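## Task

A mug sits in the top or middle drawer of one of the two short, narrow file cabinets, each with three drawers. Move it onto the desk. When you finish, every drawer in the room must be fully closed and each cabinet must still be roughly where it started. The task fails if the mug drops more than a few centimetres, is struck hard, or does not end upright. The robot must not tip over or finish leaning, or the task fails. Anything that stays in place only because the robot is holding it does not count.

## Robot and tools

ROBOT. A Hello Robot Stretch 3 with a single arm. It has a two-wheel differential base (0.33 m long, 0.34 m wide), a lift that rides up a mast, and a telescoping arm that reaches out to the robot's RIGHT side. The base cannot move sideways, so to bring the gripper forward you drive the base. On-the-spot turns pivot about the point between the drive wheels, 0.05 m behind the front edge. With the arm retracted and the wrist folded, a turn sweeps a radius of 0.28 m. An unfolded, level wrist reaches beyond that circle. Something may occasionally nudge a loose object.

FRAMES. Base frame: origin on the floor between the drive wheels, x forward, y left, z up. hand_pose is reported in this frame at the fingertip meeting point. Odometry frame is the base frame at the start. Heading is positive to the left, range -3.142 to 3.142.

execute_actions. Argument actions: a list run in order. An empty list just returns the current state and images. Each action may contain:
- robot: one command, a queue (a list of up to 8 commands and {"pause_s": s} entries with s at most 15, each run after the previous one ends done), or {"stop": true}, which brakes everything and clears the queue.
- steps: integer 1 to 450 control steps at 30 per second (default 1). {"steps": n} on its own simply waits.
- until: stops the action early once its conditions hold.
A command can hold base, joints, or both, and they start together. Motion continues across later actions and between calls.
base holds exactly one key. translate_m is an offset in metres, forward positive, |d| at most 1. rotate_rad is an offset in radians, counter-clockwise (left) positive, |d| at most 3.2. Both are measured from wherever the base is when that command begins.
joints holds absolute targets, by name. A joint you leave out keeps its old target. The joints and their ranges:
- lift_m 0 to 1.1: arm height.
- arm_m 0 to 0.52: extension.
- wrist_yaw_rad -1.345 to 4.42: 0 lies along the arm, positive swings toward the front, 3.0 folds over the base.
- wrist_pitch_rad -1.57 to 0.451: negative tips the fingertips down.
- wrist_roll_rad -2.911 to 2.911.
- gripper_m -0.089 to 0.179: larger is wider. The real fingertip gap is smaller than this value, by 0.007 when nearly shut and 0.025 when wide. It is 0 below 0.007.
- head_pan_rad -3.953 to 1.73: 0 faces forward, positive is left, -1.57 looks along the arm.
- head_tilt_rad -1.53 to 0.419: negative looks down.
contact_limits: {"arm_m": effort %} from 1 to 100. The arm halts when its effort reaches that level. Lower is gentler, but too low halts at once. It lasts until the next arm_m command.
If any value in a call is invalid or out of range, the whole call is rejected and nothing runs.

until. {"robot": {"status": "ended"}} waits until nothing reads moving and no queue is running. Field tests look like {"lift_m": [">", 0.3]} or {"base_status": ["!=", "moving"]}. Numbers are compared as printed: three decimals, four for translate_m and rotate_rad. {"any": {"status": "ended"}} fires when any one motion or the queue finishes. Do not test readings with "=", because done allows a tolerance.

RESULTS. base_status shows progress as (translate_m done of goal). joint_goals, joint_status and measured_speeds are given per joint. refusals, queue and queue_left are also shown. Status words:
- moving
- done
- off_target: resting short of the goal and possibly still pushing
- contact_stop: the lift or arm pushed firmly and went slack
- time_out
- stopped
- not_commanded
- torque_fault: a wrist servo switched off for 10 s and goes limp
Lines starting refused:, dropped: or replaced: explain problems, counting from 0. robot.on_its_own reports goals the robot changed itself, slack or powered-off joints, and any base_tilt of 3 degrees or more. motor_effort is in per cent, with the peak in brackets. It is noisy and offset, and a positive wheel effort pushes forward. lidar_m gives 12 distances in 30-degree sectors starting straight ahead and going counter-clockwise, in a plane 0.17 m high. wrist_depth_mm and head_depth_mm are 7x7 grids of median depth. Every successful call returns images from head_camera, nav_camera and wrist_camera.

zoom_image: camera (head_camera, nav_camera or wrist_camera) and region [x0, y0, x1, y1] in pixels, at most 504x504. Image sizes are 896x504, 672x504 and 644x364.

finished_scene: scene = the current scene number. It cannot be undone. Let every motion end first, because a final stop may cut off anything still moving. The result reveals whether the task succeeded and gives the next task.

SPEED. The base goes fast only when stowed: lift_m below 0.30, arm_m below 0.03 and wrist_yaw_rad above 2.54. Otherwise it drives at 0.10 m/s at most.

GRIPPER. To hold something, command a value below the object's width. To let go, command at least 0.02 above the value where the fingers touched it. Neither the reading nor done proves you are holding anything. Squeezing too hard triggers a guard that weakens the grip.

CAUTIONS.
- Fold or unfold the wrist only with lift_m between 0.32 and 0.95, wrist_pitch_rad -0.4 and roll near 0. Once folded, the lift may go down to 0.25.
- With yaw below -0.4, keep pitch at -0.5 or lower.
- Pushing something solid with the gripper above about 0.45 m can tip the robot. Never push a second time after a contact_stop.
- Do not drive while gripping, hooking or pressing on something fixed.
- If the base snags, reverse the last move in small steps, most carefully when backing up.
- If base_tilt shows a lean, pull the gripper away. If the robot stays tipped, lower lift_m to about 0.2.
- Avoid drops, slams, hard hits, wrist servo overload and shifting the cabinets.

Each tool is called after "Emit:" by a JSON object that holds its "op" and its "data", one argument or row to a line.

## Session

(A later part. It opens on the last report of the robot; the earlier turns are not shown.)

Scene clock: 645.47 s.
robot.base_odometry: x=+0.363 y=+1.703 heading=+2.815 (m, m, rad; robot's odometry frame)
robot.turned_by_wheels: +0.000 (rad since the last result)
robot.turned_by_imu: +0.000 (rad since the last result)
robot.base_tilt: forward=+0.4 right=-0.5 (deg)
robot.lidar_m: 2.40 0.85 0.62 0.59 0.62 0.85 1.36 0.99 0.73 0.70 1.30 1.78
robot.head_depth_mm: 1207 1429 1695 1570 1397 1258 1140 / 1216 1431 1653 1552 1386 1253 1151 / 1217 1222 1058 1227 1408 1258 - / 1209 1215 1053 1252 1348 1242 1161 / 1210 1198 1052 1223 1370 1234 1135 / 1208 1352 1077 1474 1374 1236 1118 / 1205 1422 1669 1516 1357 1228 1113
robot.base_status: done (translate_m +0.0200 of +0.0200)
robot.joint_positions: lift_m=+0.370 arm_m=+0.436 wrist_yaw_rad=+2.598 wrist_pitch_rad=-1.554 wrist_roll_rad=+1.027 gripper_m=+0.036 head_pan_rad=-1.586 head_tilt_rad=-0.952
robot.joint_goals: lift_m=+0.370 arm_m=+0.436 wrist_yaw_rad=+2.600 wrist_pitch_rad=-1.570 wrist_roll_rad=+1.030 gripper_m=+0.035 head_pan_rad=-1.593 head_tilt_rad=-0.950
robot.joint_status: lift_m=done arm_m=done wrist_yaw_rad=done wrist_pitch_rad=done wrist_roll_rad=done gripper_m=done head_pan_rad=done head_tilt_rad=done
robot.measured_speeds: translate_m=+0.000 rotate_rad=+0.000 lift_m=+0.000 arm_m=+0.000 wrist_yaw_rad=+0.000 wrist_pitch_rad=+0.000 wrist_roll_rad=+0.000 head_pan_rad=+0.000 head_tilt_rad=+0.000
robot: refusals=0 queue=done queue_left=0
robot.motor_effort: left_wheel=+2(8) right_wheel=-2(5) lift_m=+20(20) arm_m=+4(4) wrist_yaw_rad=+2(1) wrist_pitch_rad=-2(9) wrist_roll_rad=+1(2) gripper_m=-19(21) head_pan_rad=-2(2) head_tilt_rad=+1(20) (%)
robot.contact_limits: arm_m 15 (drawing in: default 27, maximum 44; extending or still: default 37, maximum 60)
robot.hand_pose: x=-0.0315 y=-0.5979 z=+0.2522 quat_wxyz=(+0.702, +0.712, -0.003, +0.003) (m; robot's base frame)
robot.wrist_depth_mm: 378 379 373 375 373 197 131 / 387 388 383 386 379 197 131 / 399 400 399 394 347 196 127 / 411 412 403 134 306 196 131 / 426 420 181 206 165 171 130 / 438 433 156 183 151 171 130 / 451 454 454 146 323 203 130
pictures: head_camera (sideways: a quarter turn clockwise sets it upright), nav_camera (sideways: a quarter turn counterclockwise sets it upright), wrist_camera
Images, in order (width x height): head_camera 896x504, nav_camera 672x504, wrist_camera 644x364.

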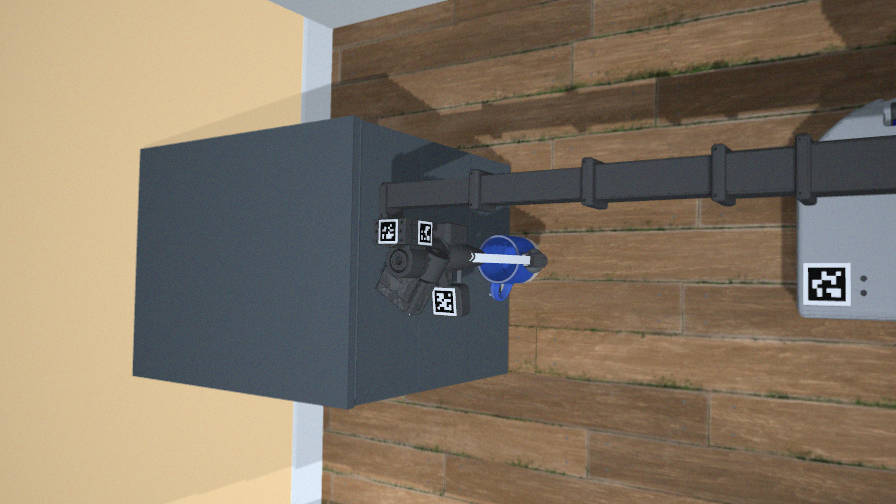

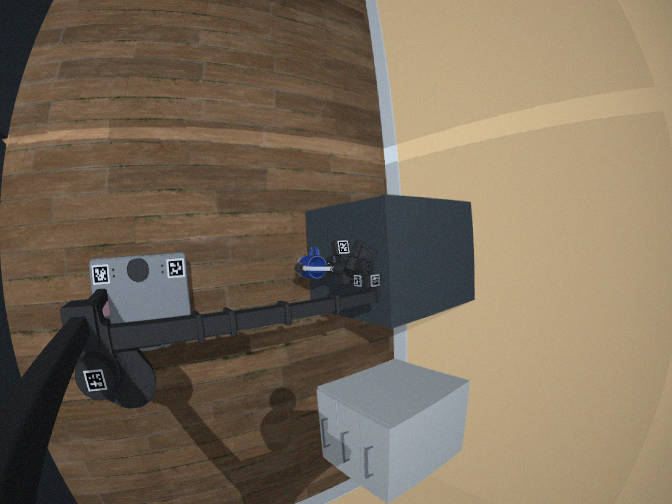

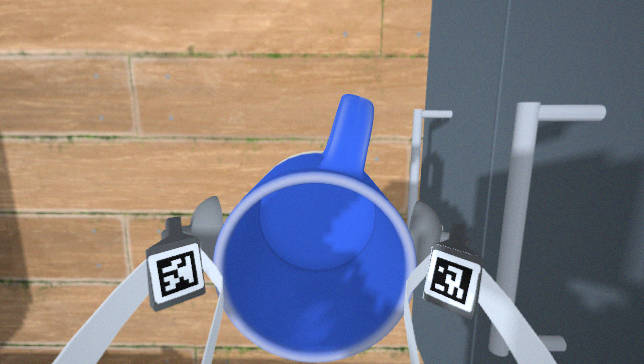

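Emit:
{"op": "execute_actions", "data": {
  "actions": [
    {"robot": {"joints": {"arm_m": 0.022, "wrist_roll_rad": 1.57, "head_pan_rad": -1.95, "head_tilt_rad": -0.95}}, "steps": 450, "until": {"robot": {"arm_m": ["<", 0.41]}}},
    {"robot": {"base": {"translate_m": 0.36}}, "steps": 450, "until": {"robot": {"wrist_roll_rad": [">", 1.5]}}},
    {"robot": {"joints": {"wrist_pitch_rad": -0.45}}, "steps": 450, "until": {"robot": {"wrist_pitch_rad": [">", -0.65]}}},
    {"robot": {"joints": {"lift_m": 0.292}}, "steps": 450, "until": {"robot": {"status": "ended"}}}
  ]
}}

Scene clock: 770.57 s.
robot.base_odometry: x=+0.022 y=+1.818 heading=+2.815 (m, m, rad; robot's odometry frame)
robot.turned_by_wheels: +0.000 (rad since the last result)
robot.turned_by_imu: +0.000 (rad since the last result)
robot.base_tilt: forward=+0.3 right=-0.6 (deg)
robot.lidar_m: 2.04 0.85 0.62 0.60 0.62 0.84 1.71 1.21 0.73 0.72 1.30 1.78
robot.head_depth_mm: 1455 1551 1679 1574 1404 1249 1152 / 1423 1658 1217 1533 1398 1246 1155 / 1347 1220 1122 1455 1385 1240 - / 1306 1210 1091 1352 1366 1270 - / 1264 1201 1079 1346 1373 1263 - / 1215 1270 1611 1534 1352 1235 1105 / 1163 1356 1611 1511 1360 1222 1113
robot.base_status: done (translate_m +0.3600 of +0.3600)
robot.joint_positions: lift_m=+0.292 arm_m=+0.022 wrist_yaw_rad=+2.598 wrist_pitch_rad=-0.495 wrist_roll_rad=+1.570 gripper_m=+0.036 head_pan_rad=-1.943 head_tilt_rad=-0.952
robot.joint_goals: lift_m=+0.292 arm_m=+0.022 wrist_yaw_rad=+2.600 wrist_pitch_rad=-0.450 wrist_roll_rad=+1.570 gripper_m=+0.035 head_pan_rad=-1.950 head_tilt_rad=-0.950
robot.joint_status: lift_m=done arm_m=done wrist_yaw_rad=done wrist_pitch_rad=done wrist_roll_rad=done gripper_m=done head_pan_rad=done head_tilt_rad=done
robot.measured_speeds: translate_m=+0.000 rotate_rad=+0.000 lift_m=+0.000 arm_m=+0.000 wrist_yaw_rad=+0.000 wrist_pitch_rad=+0.000 wrist_roll_rad=+0.000 head_pan_rad=+0.000 head_tilt_rad=+0.000
robot: refusals=0 queue=done queue_left=0
robot.motor_effort: left_wheel=+2(13) right_wheel=-1(5) lift_m=+20(21) arm_m=-4(8) wrist_yaw_rad=+1(1) wrist_pitch_rad=+14(15) wrist_roll_rad=+0(1) gripper_m=-20(20) head_pan_rad=-2(19) head_tilt_rad=+2(3) (%)
robot.hand_pose: x=+0.0892 y=+0.0158 z=+0.2878 quat_wxyz=(+0.236, +0.934, -0.260, -0.065) (m; robot's base frame)
robot.wrist_depth_mm: 713 798 913 687 468 356 285 / 679 759 859 696 473 357 289 / 635 715 798 715 464 363 291 / 610 686 737 145 469 372 295 / 588 638 176 207 175 371 307 / 572 603 155 185 149 - - / 535 600 634 145 140 - -
pictures: head_camera (sideways: a quarter turn clockwise sets it upright), nav_camera (sideways: a quarter turn counterclockwise sets it upright), wrist_camera
Images, in order (width x height): head_camera 896x504, nav_camera 672x504, wrist_camera 644x364.

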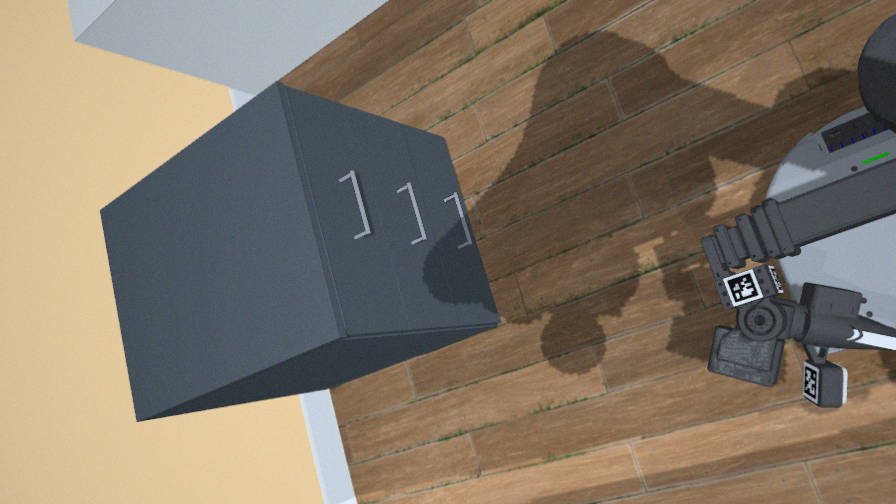

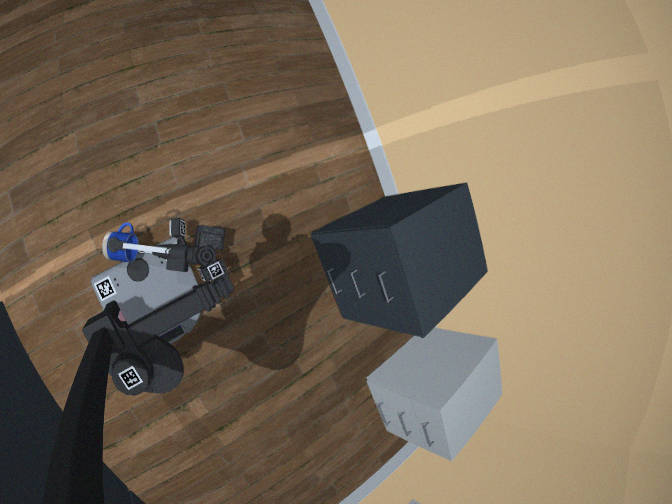

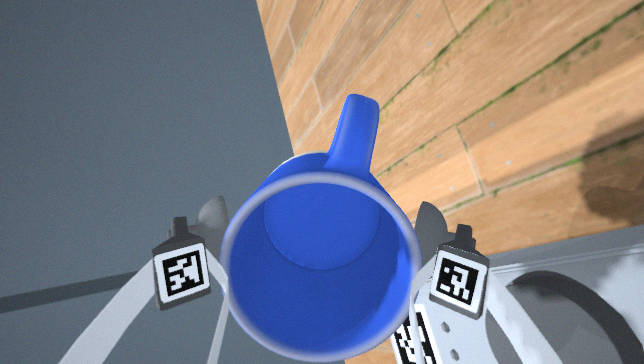

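Emit:
{"op": "execute_actions", "data": {
  "actions": [
    {"robot": {"base": {"translate_m": 1.0}, "joints": {"head_pan_rad": -2.6, "head_tilt_rad": -0.45}}, "steps": 450, "until": {"robot": {"translate_m": [">=", 0.6]}}},
    {"robot": [{"base": {"translate_m": 0.925}}, {"base": {"rotate_rad": -1.498}}], "steps": 450, "until": {"robot": {"status": "ended"}}}
  ]
}}

Scene clock: 836.30 s.
robot.base_odometry: x=-1.426 y=+2.309 heading=+1.317 (m, m, rad; robot's odometry frame)
robot.turned_by_wheels: -1.498 (rad since the last result)
robot.turned_by_imu: -1.491 (rad since the last result)
robot.base_tilt: forward=+0.6 right=-0.6 (deg)
robot.lidar_m: 1.25 0.68 0.52 0.51 0.55 0.79 2.90 0.74 0.93 2.13 1.65 1.28
robot.head_depth_mm: 3164 3383 3682 2866 2125 1669 1371 / 878 993 3630 2683 2071 1663 1365 / 742 824 924 1059 1227 1455 1367 / 646 708 782 875 981 1135 1302 / 649 702 770 842 936 1056 1208 / 697 759 833 926 1041 1182 1305 / 751 823 913 1030 1168 1364 1345
robot.base_status: done (rotate_rad -1.4979 of -1.4980)
robot.joint_positions: lift_m=+0.292 arm_m=+0.022 wrist_yaw_rad=+2.598 wrist_pitch_rad=-0.495 wrist_roll_rad=+1.570 gripper_m=+0.036 head_pan_rad=-2.593 head_tilt_rad=-0.457
robot.joint_goals: lift_m=+0.292 arm_m=+0.022 wrist_yaw_rad=+2.600 wrist_pitch_rad=-0.450 wrist_roll_rad=+1.570 gripper_m=+0.035 head_pan_rad=-2.600 head_tilt_rad=-0.450
robot.joint_status: lift_m=done arm_m=done wrist_yaw_rad=done wrist_pitch_rad=done wrist_roll_rad=done gripper_m=done head_pan_rad=done head_tilt_rad=done
robot.measured_speeds: translate_m=+0.000 rotate_rad=+0.000 lift_m=+0.000 arm_m=+0.000 wrist_yaw_rad=+0.000 wrist_pitch_rad=+0.000 wrist_roll_rad=+0.000 head_pan_rad=+0.000 head_tilt_rad=+0.000
robot: refusals=0 queue=done queue_left=0
robot.motor_effort: left_wheel=+4(12) right_wheel=-3(9) lift_m=+20(20) arm_m=-4(5) wrist_yaw_rad=+1(1) wrist_pitch_rad=+14(14) wrist_roll_rad=+1(0) gripper_m=-20(20) head_pan_rad=-2(24) head_tilt_rad=+4(34) (%)
robot.hand_pose: x=+0.0893 y=+0.0159 z=+0.2878 quat_wxyz=(+0.236, +0.934, -0.260, -0.065) (m; robot's base frame)
robot.wrist_depth_mm: 594 653 748 678 468 354 285 / 574 625 710 698 471 355 291 / 539 614 676 719 468 368 293 / 532 579 647 144 474 369 296 / 510 552 175 207 175 375 307 / 495 522 155 184 149 - - / 473 521 561 145 140 - -
pictures: head_camera (sideways: a quarter turn clockwise sets it upright), nav_camera (sideways: a quarter turn counterclockwise sets it upright), wrist_camera
Images, in order (width x height): head_camera 896x504, nav_camera 672x504, wrist_camera 644x364.

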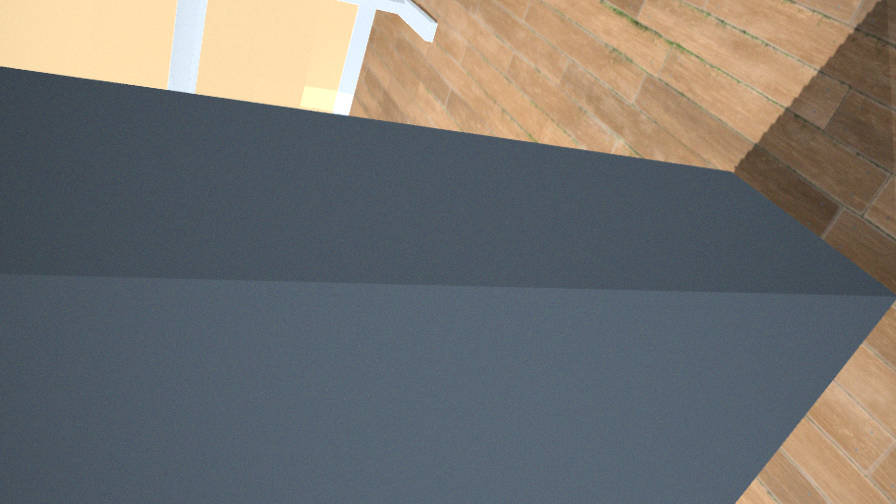

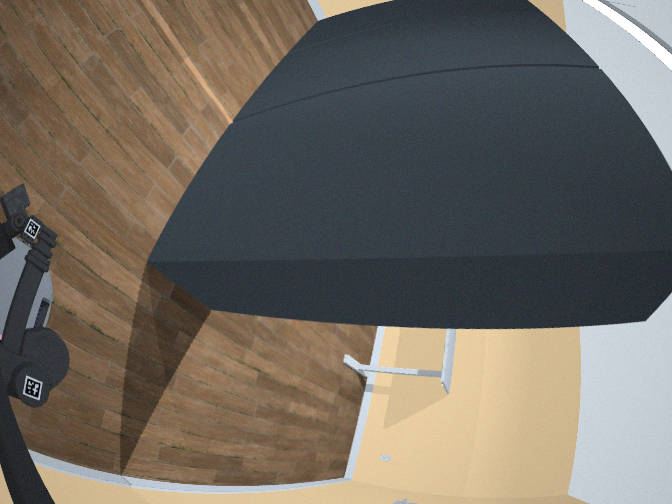

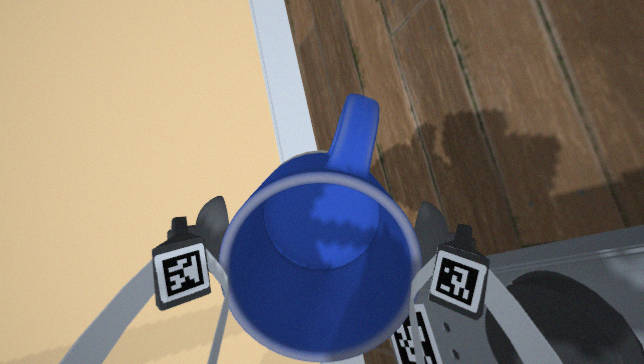

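Emit:
{"op": "execute_actions", "data": {
  "actions": [
    {"robot": {"base": {"translate_m": -1.0}, "joints": {"head_pan_rad": -2.5, "head_tilt_rad": -0.4}}, "steps": 450, "until": {"robot": {"translate_m": ["<=", -0.6]}}},
    {"robot": {"base": {"translate_m": -1.0}}, "steps": 450, "until": {"robot": {"translate_m": ["<=", -0.6]}}},
    {"robot": {"base": {"translate_m": -0.95}}, "steps": 450, "until": {"robot": {"status": "ended"}}}
  ]
}}

Scene clock: 860.97 s.
robot.base_odometry: x=-1.967 y=+0.219 heading=+1.317 (m, m, rad; robot's odometry frame)
robot.turned_by_wheels: +0.000 (rad since the last result)
robot.turned_by_imu: -0.002 (rad since the last result)
robot.base_tilt: forward=+0.3 right=-0.8 (deg)
robot.lidar_m: 1.52 0.90 0.70 0.68 0.72 1.05 1.35 1.05 1.98 3.02 1.59 1.13
robot.head_depth_mm: 1240 1315 1336 1473 1575 1637 1425 / 1322 1410 1401 1570 1723 1713 1435 / 1419 1513 1390 943 1264 1409 1417 / 1529 1641 1353 878 2015 1711 1384 / 1656 1783 1334 972 2133 1720 1400 / 1774 1963 1307 2308 2178 1700 1388 / 1982 2143 1298 2582 2164 1709 1387
robot.base_status: done (translate_m -0.9500 of -0.9500)
robot.joint_positions: lift_m=+0.292 arm_m=+0.022 wrist_yaw_rad=+2.598 wrist_pitch_rad=-0.495 wrist_roll_rad=+1.570 gripper_m=+0.036 head_pan_rad=-2.507 head_tilt_rad=-0.408
robot.joint_goals: lift_m=+0.292 arm_m=+0.022 wrist_yaw_rad=+2.600 wrist_pitch_rad=-0.450 wrist_roll_rad=+1.570 gripper_m=+0.035 head_pan_rad=-2.500 head_tilt_rad=-0.400
robot.joint_status: lift_m=done arm_m=done wrist_yaw_rad=done wrist_pitch_rad=done wrist_roll_rad=done gripper_m=done head_pan_rad=done head_tilt_rad=done
robot.measured_speeds: translate_m=+0.000 rotate_rad=+0.000 lift_m=+0.000 arm_m=+0.000 wrist_yaw_rad=+0.000 wrist_pitch_rad=+0.000 wrist_roll_rad=+0.000 head_pan_rad=+0.000 head_tilt_rad=+0.000
robot: refusals=0 queue=done queue_left=0
robot.motor_effort: left_wheel=+3(9) right_wheel=-3(10) lift_m=+20(19) arm_m=-5(5) wrist_yaw_rad=+1(1) wrist_pitch_rad=+14(14) wrist_roll_rad=+0(0) gripper_m=-20(20) head_pan_rad=+2(9) head_tilt_rad=+5(14) (%)
robot.hand_pose: x=+0.0893 y=+0.0159 z=+0.2878 quat_wxyz=(+0.236, +0.934, -0.260, -0.065) (m; robot's base frame)
robot.wrist_depth_mm: 740 823 930 671 469 354 286 / 718 799 902 696 471 360 288 / 682 757 846 705 461 362 293 / 662 732 808 144 475 367 296 / 645 693 176 208 176 375 307 / 620 659 155 185 149 - - / 597 663 704 145 140 - -
pictures: head_camera (sideways: a quarter turn clockwise sets it upright), nav_camera (sideways: a quarter turn counterclockwise sets it upright), wrist_camera
Images, in order (width x height): head_camera 896x504, nav_camera 672x504, wrist_camera 644x364.

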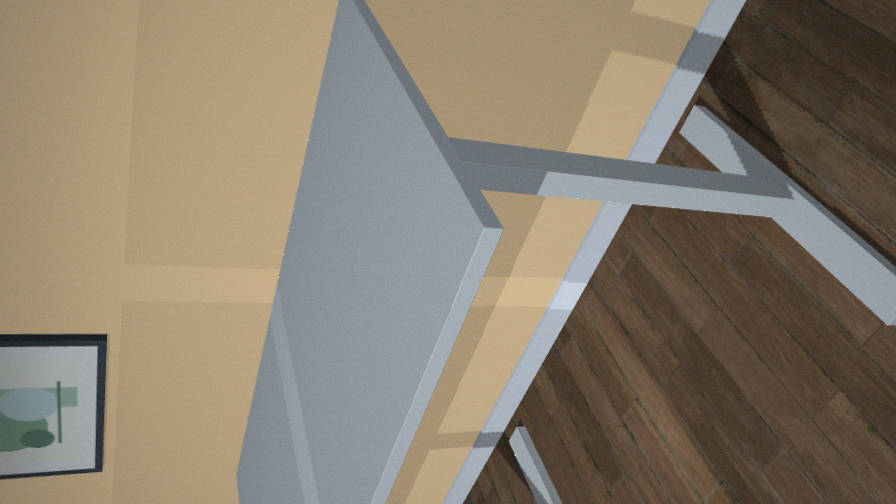

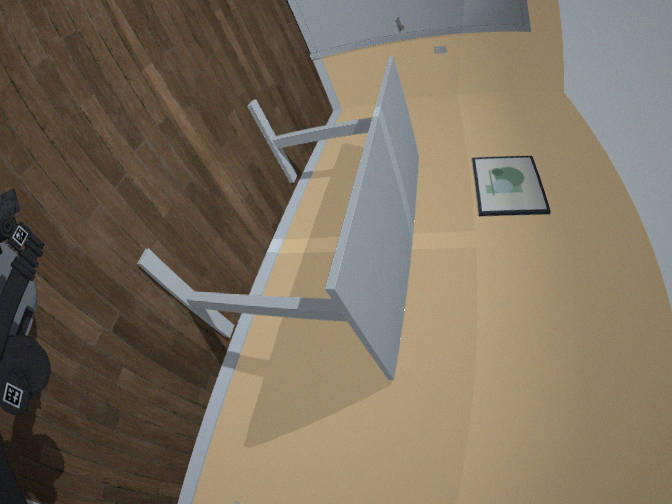

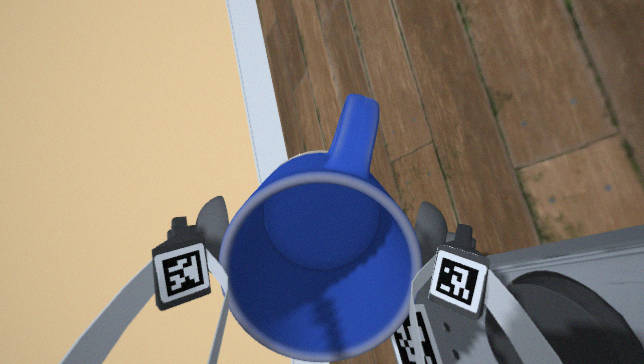

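Emit:
{"op": "execute_actions", "data": {
  "actions": [
    {"robot": {"joints": {"arm_m": 0.27, "wrist_yaw_rad": 0.0, "head_pan_rad": -1.593, "head_tilt_rad": -1.2}}, "steps": 450, "until": {"robot": {"arm_m": [">", 0.12]}}},
    {"robot": {"joints": {"wrist_pitch_rad": -1.57}}, "steps": 450, "until": {"robot": {"wrist_pitch_rad": ["<", -1.35]}}},
    {"robot": {"joints": {"wrist_roll_rad": 0.0, "lift_m": 0.2}}, "steps": 450, "until": {"robot": {"wrist_roll_rad": ["<", 0.15], "wrist_yaw_rad": ["<", 0.15]}}},
    {"robot": {"joints": {"lift_m": 0.178}}, "steps": 450, "until": {"robot": {"status": "ended"}}}
  ]
}}

Scene clock: 984.63 s.
robot.base_odometry: x=-1.967 y=+0.219 heading=+1.317 (m, m, rad; robot's odometry frame)
robot.turned_by_wheels: +0.000 (rad since the last result)
robot.turned_by_imu: +0.000 (rad since the last result)
robot.base_tilt: forward=+0.2 right=-0.6 (deg)
robot.lidar_m: 1.52 0.90 0.69 0.68 0.73 1.05 1.35 1.04 1.97 3.03 1.59 1.13
robot.head_depth_mm: 1729 1599 1480 1382 1292 1210 1138 / 1743 1585 1477 1375 1284 1220 - / 1720 1583 1480 1369 1293 - - / 1699 1576 1469 1344 1285 - - / 1721 1577 1453 1367 1271 1196 1120 / 1682 1558 1449 1344 1261 1186 1123 / 1676 1559 1449 1350 1261 1183 1121
robot.base_status: done (translate_m -0.9500 of -0.9500)
robot.joint_positions: lift_m=+0.178 arm_m=+0.270 wrist_yaw_rad=+0.002 wrist_pitch_rad=-1.555 wrist_roll_rad=+0.004 gripper_m=+0.036 head_pan_rad=-1.600 head_tilt_rad=-1.185
robot.joint_goals: lift_m=+0.178 arm_m=+0.270 wrist_yaw_rad=+0.000 wrist_pitch_rad=-1.570 wrist_roll_rad=+0.000 gripper_m=+0.035 head_pan_rad=-1.593 head_tilt_rad=-1.200
robot.joint_status: lift_m=done arm_m=done wrist_yaw_rad=done wrist_pitch_rad=done wrist_roll_rad=done gripper_m=done head_pan_rad=done head_tilt_rad=done
robot.measured_speeds: translate_m=+0.000 rotate_rad=+0.000 lift_m=+0.000 arm_m=+0.000 wrist_yaw_rad=+0.000 wrist_pitch_rad=+0.000 wrist_roll_rad=+0.000 head_pan_rad=+0.000 head_tilt_rad=+0.000
robot: refusals=0 queue=done queue_left=0
robot.motor_effort: left_wheel=+3(4) right_wheel=-4(3) lift_m=+20(20) arm_m=+5(7) wrist_yaw_rad=-1(6) wrist_pitch_rad=-2(15) wrist_roll_rad=-1(1) gripper_m=-19(20) head_pan_rad=+3(29) head_tilt_rad=-9(48) (%)
robot.hand_pose: x=-0.0217 y=-0.3944 z=+0.0603 quat_wxyz=(+0.503, +0.496, -0.504, -0.497) (m; robot's base frame)
robot.wrist_depth_mm: 199 198 198 198 199 199 199 / 204 204 204 204 205 205 205 / 209 211 210 207 211 211 211 / 217 217 215 134 217 216 218 / 224 224 180 208 164 225 225 / 231 230 157 182 152 232 232 / 235 239 239 146 240 240 241
pictures: head_camera (sideways: a quarter turn clockwise sets it upright), nav_camera (sideways: a quarter turn counterclockwise sets it upright), wrist_camera
Images, in order (width x height): head_camera 896x504, nav_camera 672x504, wrist_camera 644x364.

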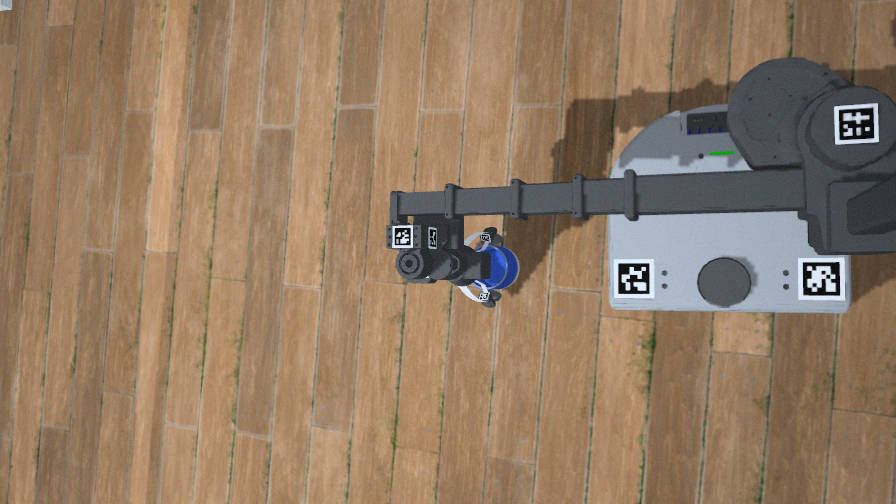

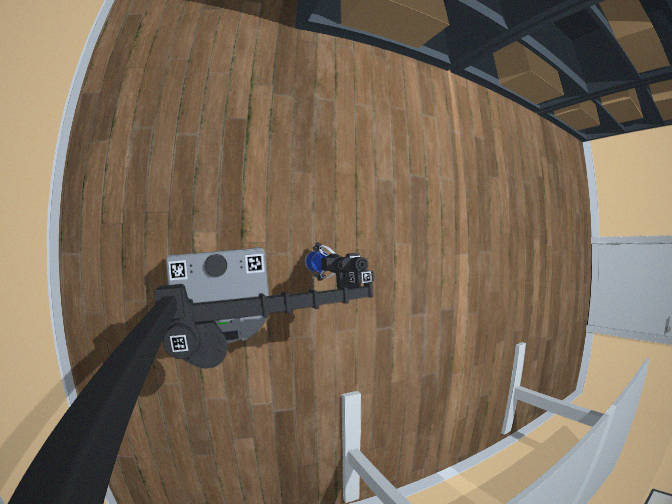

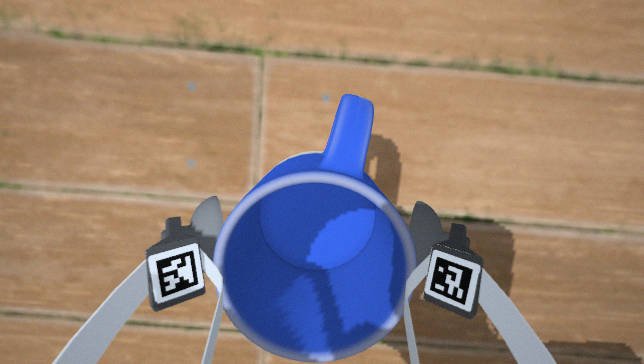

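Emit:
{"op": "execute_actions", "data": {
  "actions": [
    {"robot": {"joints": {"lift_m": 0.170}}, "steps": 450, "until": {"robot": {"status": "ended"}}},
    {"robot": {"joints": {"gripper_m": 0.15}}, "steps": 450, "until": {"robot": {"gripper_m": [">", 0.13]}}},
    {"robot": {"joints": {"wrist_pitch_rad": -0.70, "arm_m": 0.073}}, "steps": 450, "until": {"robot": {"arm_m": ["<", 0.10], "wrist_pitch_rad": [">", -0.8]}}},
    {"robot": {"joints": {"lift_m": 0.098}}, "steps": 450, "until": {"robot": {"status": "ended"}}}
  ]
}}

Scene clock: 1011.77 s.
robot.base_odometry: x=-1.967 y=+0.219 heading=+1.317 (m, m, rad; robot's odometry frame)
robot.turned_by_wheels: +0.000 (rad since the last result)
robot.turned_by_imu: +0.000 (rad since the last result)
robot.base_tilt: forward=+0.4 right=-0.7 (deg)
robot.lidar_m: 1.52 0.90 0.70 0.68 0.72 1.05 1.35 1.04 1.98 3.08 1.59 1.13
robot.head_depth_mm: 1733 1596 1482 1385 1289 1209 1145 / 1731 1593 1476 1372 1285 1214 1123 / 1732 1597 1458 1366 1300 - - / 1724 1575 1467 1370 - - - / 1700 1578 1445 1353 1275 1199 1124 / 1696 1566 1451 1354 1264 1191 1121 / 1679 1544 1436 1340 1261 1187 1123
robot.base_status: done (translate_m -0.9500 of -0.9500)
robot.joint_positions: lift_m=+0.098 arm_m=+0.073 wrist_yaw_rad=+0.002 wrist_pitch_rad=-0.716 wrist_roll_rad=+0.002 gripper_m=+0.150 head_pan_rad=-1.600 head_tilt_rad=-1.185
robot.joint_goals: lift_m=+0.098 arm_m=+0.073 wrist_yaw_rad=+0.000 wrist_pitch_rad=-0.700 wrist_roll_rad=+0.000 gripper_m=+0.150 head_pan_rad=-1.593 head_tilt_rad=-1.200
robot.joint_status: lift_m=done arm_m=done wrist_yaw_rad=done wrist_pitch_rad=done wrist_roll_rad=done gripper_m=done head_pan_rad=done head_tilt_rad=done
robot.measured_speeds: translate_m=+0.000 rotate_rad=+0.000 lift_m=+0.000 arm_m=+0.000 wrist_yaw_rad=+0.000 wrist_pitch_rad=+0.000 wrist_roll_rad=+0.000 head_pan_rad=+0.000 head_tilt_rad=+0.000
robot: refusals=0 queue=done queue_left=0
robot.motor_effort: left_wheel=+3(3) right_wheel=-3(3) lift_m=+17(20) arm_m=-4(7) wrist_yaw_rad=-1(1) wrist_pitch_rad=+5(6) wrist_roll_rad=-1(1) gripper_m=+1(79) head_pan_rad=+2(2) head_tilt_rad=-8(8) (%)
robot.hand_pose: x=-0.0213 y=-0.3958 z=+0.0506 quat_wxyz=(+0.662, +0.248, -0.663, -0.248) (m; robot's base frame)
robot.wrist_depth_mm: 367 370 371 371 375 375 377 / 313 314 317 316 319 316 319 / 275 273 275 276 276 277 276 / 240 243 170 173 233 243 245 / 216 221 183 205 192 224 219 / 200 193 192 189 194 - 199 / 177 180 180 151 181 179 181
pictures: head_camera (sideways: a quarter turn clockwise sets it upright), nav_camera (sideways: a quarter turn counterclockwise sets it upright), wrist_camera
Images, in order (width x height): head_camera 896x504, nav_camera 672x504, wrist_camera 644x364.

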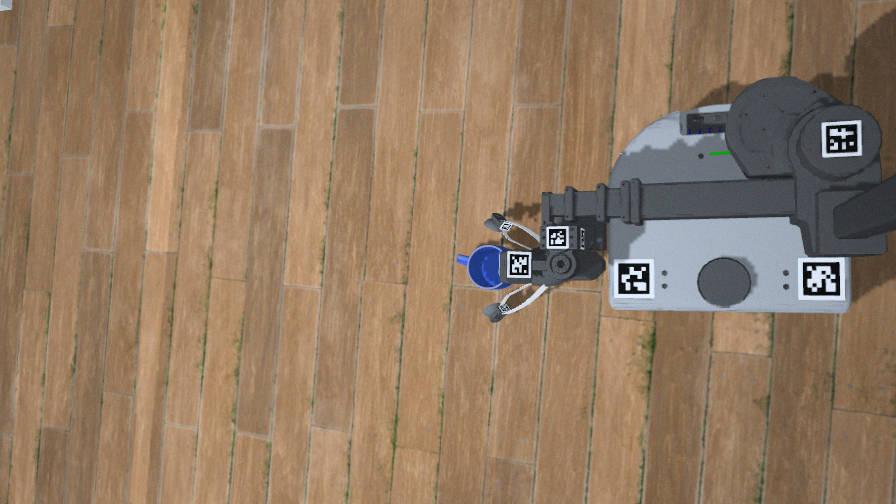

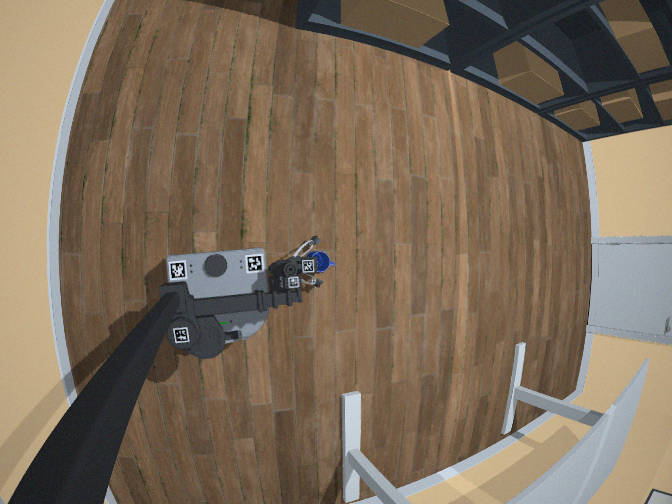

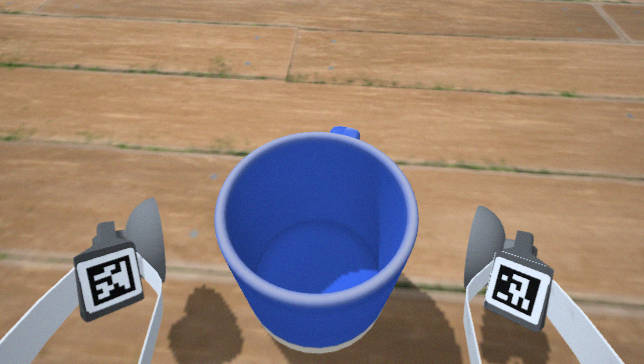

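Emit:
{"op": "execute_actions", "data": {
  "actions": [
    {"robot": {"joints": {"gripper_m": 0.035}}, "steps": 450, "until": {"robot": {"status": "ended"}}},
    {"robot": {"joints": {"lift_m": 0.12, "wrist_pitch_rad": -0.68}}, "steps": 450, "until": {"robot": {"status": "ended"}}}
  ]
}}

Scene clock: 1041.23 s.
robot.base_odometry: x=-1.967 y=+0.219 heading=+1.317 (m, m, rad; robot's odometry frame)
robot.turned_by_wheels: +0.000 (rad since the last result)
robot.turned_by_imu: +0.000 (rad since the last result)
robot.base_tilt: forward=+0.4 right=-0.7 (deg)
robot.lidar_m: 1.52 0.90 0.69 0.68 0.73 1.05 1.35 1.04 1.98 3.06 1.59 1.13
robot.head_depth_mm: 1745 1601 1493 1387 1294 1214 1140 / 1737 1586 1481 1379 1287 1222 1120 / 1724 1585 1473 1362 1302 - - / 1734 1566 1452 1369 - - - / 1712 1577 1452 1362 1273 1193 1118 / 1693 1562 1439 1352 1260 1189 1125 / 1696 1559 1444 1347 1259 1185 1114
robot.base_status: done (translate_m -0.9500 of -0.9500)
robot.joint_positions: lift_m=+0.120 arm_m=+0.073 wrist_yaw_rad=+0.002 wrist_pitch_rad=-0.717 wrist_roll_rad=+0.002 gripper_m=+0.036 head_pan_rad=-1.600 head_tilt_rad=-1.185
robot.joint_goals: lift_m=+0.120 arm_m=+0.073 wrist_yaw_rad=+0.000 wrist_pitch_rad=-0.680 wrist_roll_rad=+0.000 gripper_m=+0.035 head_pan_rad=-1.593 head_tilt_rad=-1.200
robot.joint_status: lift_m=done arm_m=done wrist_yaw_rad=done wrist_pitch_rad=done wrist_roll_rad=done gripper_m=done head_pan_rad=done head_tilt_rad=done
robot.measured_speeds: translate_m=+0.000 rotate_rad=+0.000 lift_m=+0.000 arm_m=+0.000 wrist_yaw_rad=+0.000 wrist_pitch_rad=+0.000 wrist_roll_rad=+0.000 head_pan_rad=+0.000 head_tilt_rad=+0.000
robot: refusals=0 queue=done queue_left=0
robot.motor_effort: left_wheel=+3(4) right_wheel=-3(3) lift_m=+28(30) arm_m=-4(4) wrist_yaw_rad=-1(1) wrist_pitch_rad=+12(14) wrist_roll_rad=-1(0) gripper_m=-17(94) head_pan_rad=+2(2) head_tilt_rad=-7(8) (%)
robot.hand_pose: x=-0.0213 y=-0.3957 z=+0.0719 quat_wxyz=(+0.662, +0.248, -0.662, -0.248) (m; robot's base frame)
robot.wrist_depth_mm: 403 408 412 413 413 414 415 / 348 347 347 348 351 348 353 / 301 303 302 305 305 305 304 / 268 270 162 169 258 269 269 / 239 240 160 199 162 241 242 / 217 221 122 186 122 220 220 / 199 199 197 135 200 200 199
pictures: head_camera (sideways: a quarter turn clockwise sets it upright), nav_camera (sideways: a quarter turn counterclockwise sets it upright), wrist_camera
Images, in order (width x height): head_camera 896x504, nav_camera 672x504, wrist_camera 644x364.

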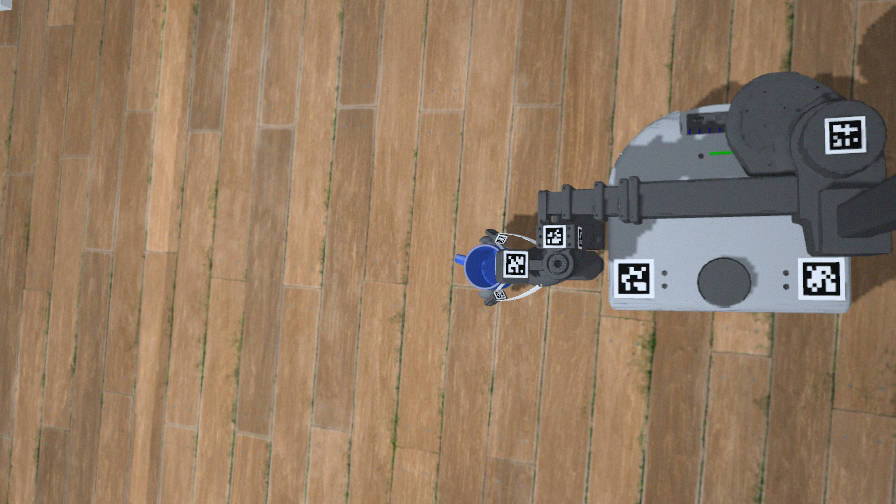

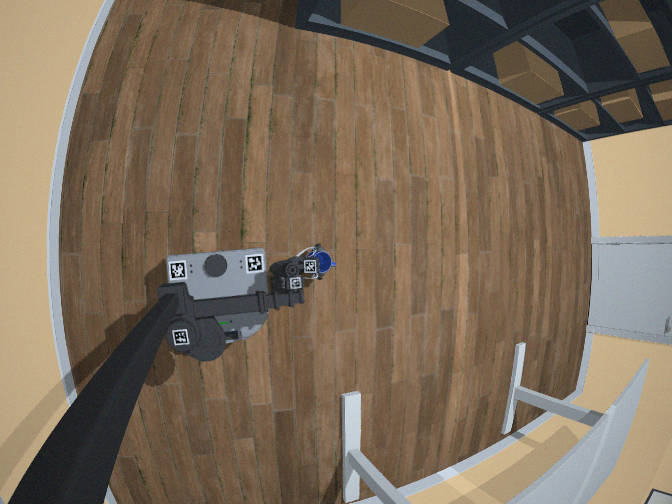

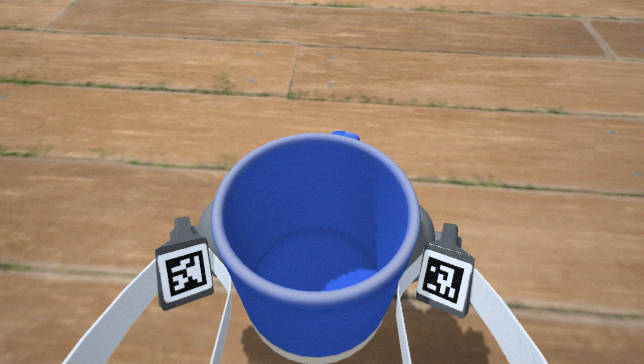

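Emit:
{"op": "execute_actions", "data": {
  "actions": []
}}

Scene clock: 1046.83 s.
robot.base_odometry: x=-1.967 y=+0.219 heading=+1.317 (m, m, rad; robot's odometry frame)
robot.turned_by_wheels: +0.000 (rad since the last result)
robot.turned_by_imu: +0.000 (rad since the last result)
robot.base_tilt: forward=+0.5 right=-0.5 (deg)
robot.lidar_m: 1.52 0.90 0.69 0.68 0.72 1.05 1.35 1.04 1.98 3.07 1.59 1.13
robot.head_depth_mm: 1746 1588 1487 1381 1290 1210 1139 / 1734 1587 1472 1379 1283 1221 1116 / 1721 1586 1468 1371 1290 - - / 1704 1573 1462 1371 - - - / 1691 1565 1450 1358 1280 1194 1113 / 1692 1556 1450 1350 1262 1191 1124 / 1686 1552 1444 1343 1254 1181 1119
robot.base_status: done (translate_m -0.9500 of -0.9500)
robot.joint_positions: lift_m=+0.120 arm_m=+0.073 wrist_yaw_rad=+0.002 wrist_pitch_rad=-0.717 wrist_roll_rad=+0.002 gripper_m=+0.036 head_pan_rad=-1.600 head_tilt_rad=-1.185
robot.joint_goals: lift_m=+0.120 arm_m=+0.073 wrist_yaw_rad=+0.000 wrist_pitch_rad=-0.680 wrist_roll_rad=+0.000 gripper_m=+0.035 head_pan_rad=-1.593 head_tilt_rad=-1.200
robot.joint_status: lift_m=done arm_m=done wrist_yaw_rad=done wrist_pitch_rad=done wrist_roll_rad=done gripper_m=done head_pan_rad=done head_tilt_rad=done
robot.measured_speeds: translate_m=+0.000 rotate_rad=+0.000 lift_m=+0.000 arm_m=+0.000 wrist_yaw_rad=+0.000 wrist_pitch_rad=+0.000 wrist_roll_rad=+0.000 head_pan_rad=+0.000 head_tilt_rad=+0.000
robot: refusals=0 queue=done queue_left=0
robot.motor_effort: left_wheel=+4(3) right_wheel=-4(3) lift_m=+28(27) arm_m=-4(4) wrist_yaw_rad=-1(1) wrist_pitch_rad=+12(12) wrist_roll_rad=+0(0) gripper_m=-17(16) head_pan_rad=+2(2) head_tilt_rad=-7(7) (%)
robot.hand_pose: x=-0.0213 y=-0.3957 z=+0.0719 quat_wxyz=(+0.662, +0.248, -0.662, -0.248) (m; robot's base frame)
robot.wrist_depth_mm: 405 403 411 412 413 413 411 / 347 343 349 349 351 351 348 / 302 302 303 305 303 306 304 / 268 266 161 169 257 270 270 / 239 240 160 200 162 241 242 / 218 222 122 187 123 219 220 / 198 199 196 135 199 200 201
pictures: head_camera (sideways: a quarter turn clockwise sets it upright), nav_camera (sideways: a quarter turn counterclockwise sets it upright), wrist_camera
Images, in order (width x height): head_camera 896x504, nav_camera 672x504, wrist_camera 644x364.

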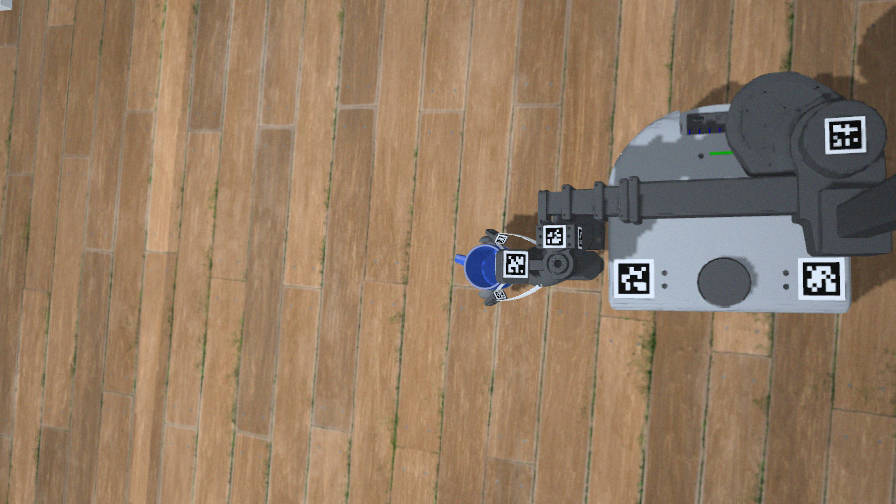

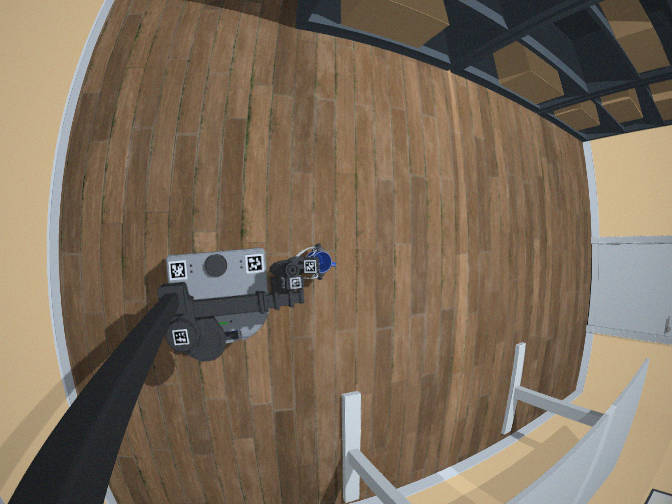

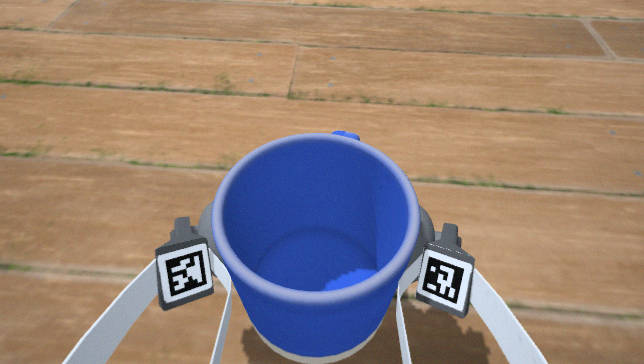

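Emit:
{"op": "zoom_image", "data": {
  "camera": "wrist_camera",
  "region": [170, 110, 470, 364]
}}

Region (170, 110, 470, 364) of wrist_camera's 644x364 image, scaled by 1.680; it fills the top 427 rows of this view, and the rest is white.

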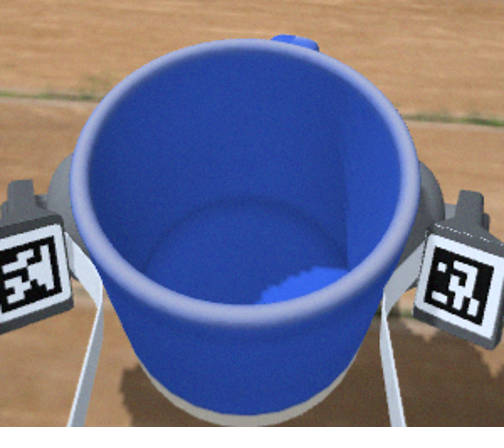

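Emit:
{"op": "execute_actions", "data": {
  "actions": [
    {"robot": {"base": {"translate_m": -0.42}, "joints": {"lift_m": 1.075, "wrist_pitch_rad": -0.625, "arm_m": 0.2, "head_pan_rad": -1.85, "head_tilt_rad": -0.55}}, "steps": 450, "until": {"robot": {"status": "ended"}}}
  ]
}}

Scene clock: 1093.27 s.
robot.base_odometry: x=-2.073 y=-0.188 heading=+1.317 (m, m, rad; robot's odometry frame)
robot.turned_by_wheels: +0.000 (rad since the last result)
robot.turned_by_imu: +0.000 (rad since the last result)
robot.base_tilt: forward=+0.6 right=-0.6 (deg)
robot.lidar_m: 1.53 0.95 0.73 0.71 0.76 0.95 0.93 0.69 1.44 3.00 2.20 1.60
robot.head_depth_mm: - - 804 638 1711 1537 1118 / - 1137 879 632 546 1535 1286 / - 1212 869 626 548 1519 1288 / - 1608 819 2095 1841 1512 1280 / - - 3058 2322 1817 1508 1273 / - - - 2064 1824 1500 1268 / - - - 2137 1794 1481 1260
robot.base_status: done (translate_m -0.4200 of -0.4200)
robot.joint_positions: lift_m=+1.075 arm_m=+0.200 wrist_yaw_rad=+0.002 wrist_pitch_rad=-0.663 wrist_roll_rad=+0.002 gripper_m=+0.036 head_pan_rad=-1.843 head_tilt_rad=-0.557
robot.joint_goals: lift_m=+1.075 arm_m=+0.200 wrist_yaw_rad=+0.000 wrist_pitch_rad=-0.625 wrist_roll_rad=+0.000 gripper_m=+0.035 head_pan_rad=-1.850 head_tilt_rad=-0.550
robot.joint_status: lift_m=done arm_m=done wrist_yaw_rad=done wrist_pitch_rad=done wrist_roll_rad=done gripper_m=done head_pan_rad=done head_tilt_rad=done
robot.measured_speeds: translate_m=+0.000 rotate_rad=+0.000 lift_m=+0.000 arm_m=+0.000 wrist_yaw_rad=+0.000 wrist_pitch_rad=+0.000 wrist_roll_rad=+0.000 head_pan_rad=+0.000 head_tilt_rad=+0.000
robot: refusals=0 queue=done queue_left=0
robot.motor_effort: left_wheel=+3(4) right_wheel=-4(8) lift_m=+28(29) arm_m=+4(6) wrist_yaw_rad=+0(0) wrist_pitch_rad=+12(14) wrist_roll_rad=+0(0) gripper_m=-16(16) head_pan_rad=-3(15) head_tilt_rad=+4(39) (%)
robot.hand_pose: x=-0.0213 y=-0.5317 z=+1.0367 quat_wxyz=(+0.668, +0.231, -0.669, -0.230) (m; robot's base frame)
robot.wrist_depth_mm: - - - - - 478 480 / - - - - - 397 401 / - - - - - 349 336 / - - 162 169 - 310 292 / - - 160 199 162 287 261 / - - 122 186 122 - 235 / - - - 135 - - 212
pictures: head_camera (sideways: a quarter turn clockwise sets it upright), nav_camera (sideways: a quarter turn counterclockwise sets it upright), wrist_camera
Images, in order (width x height): head_camera 896x504, nav_camera 672x504, wrist_camera 644x364.

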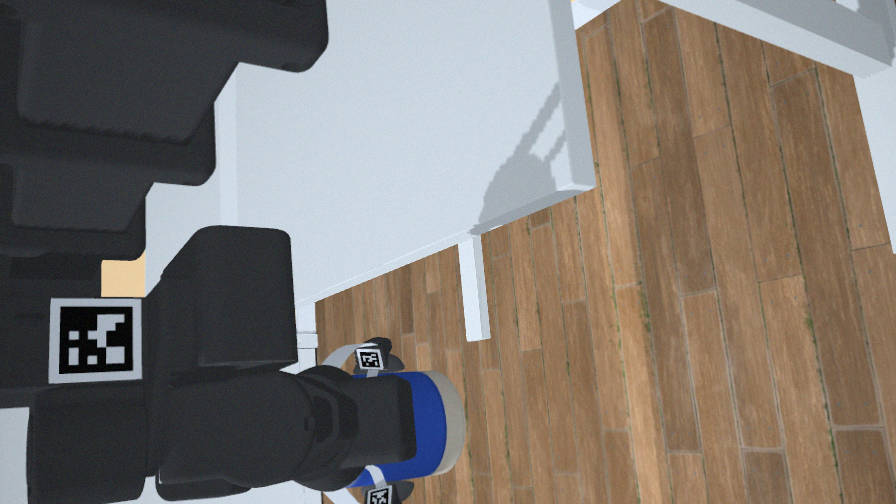

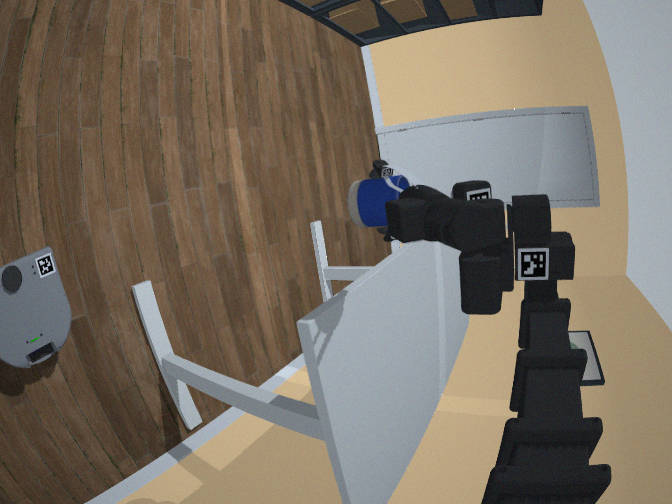

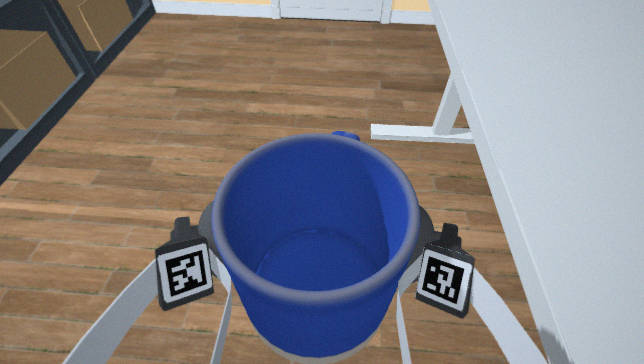

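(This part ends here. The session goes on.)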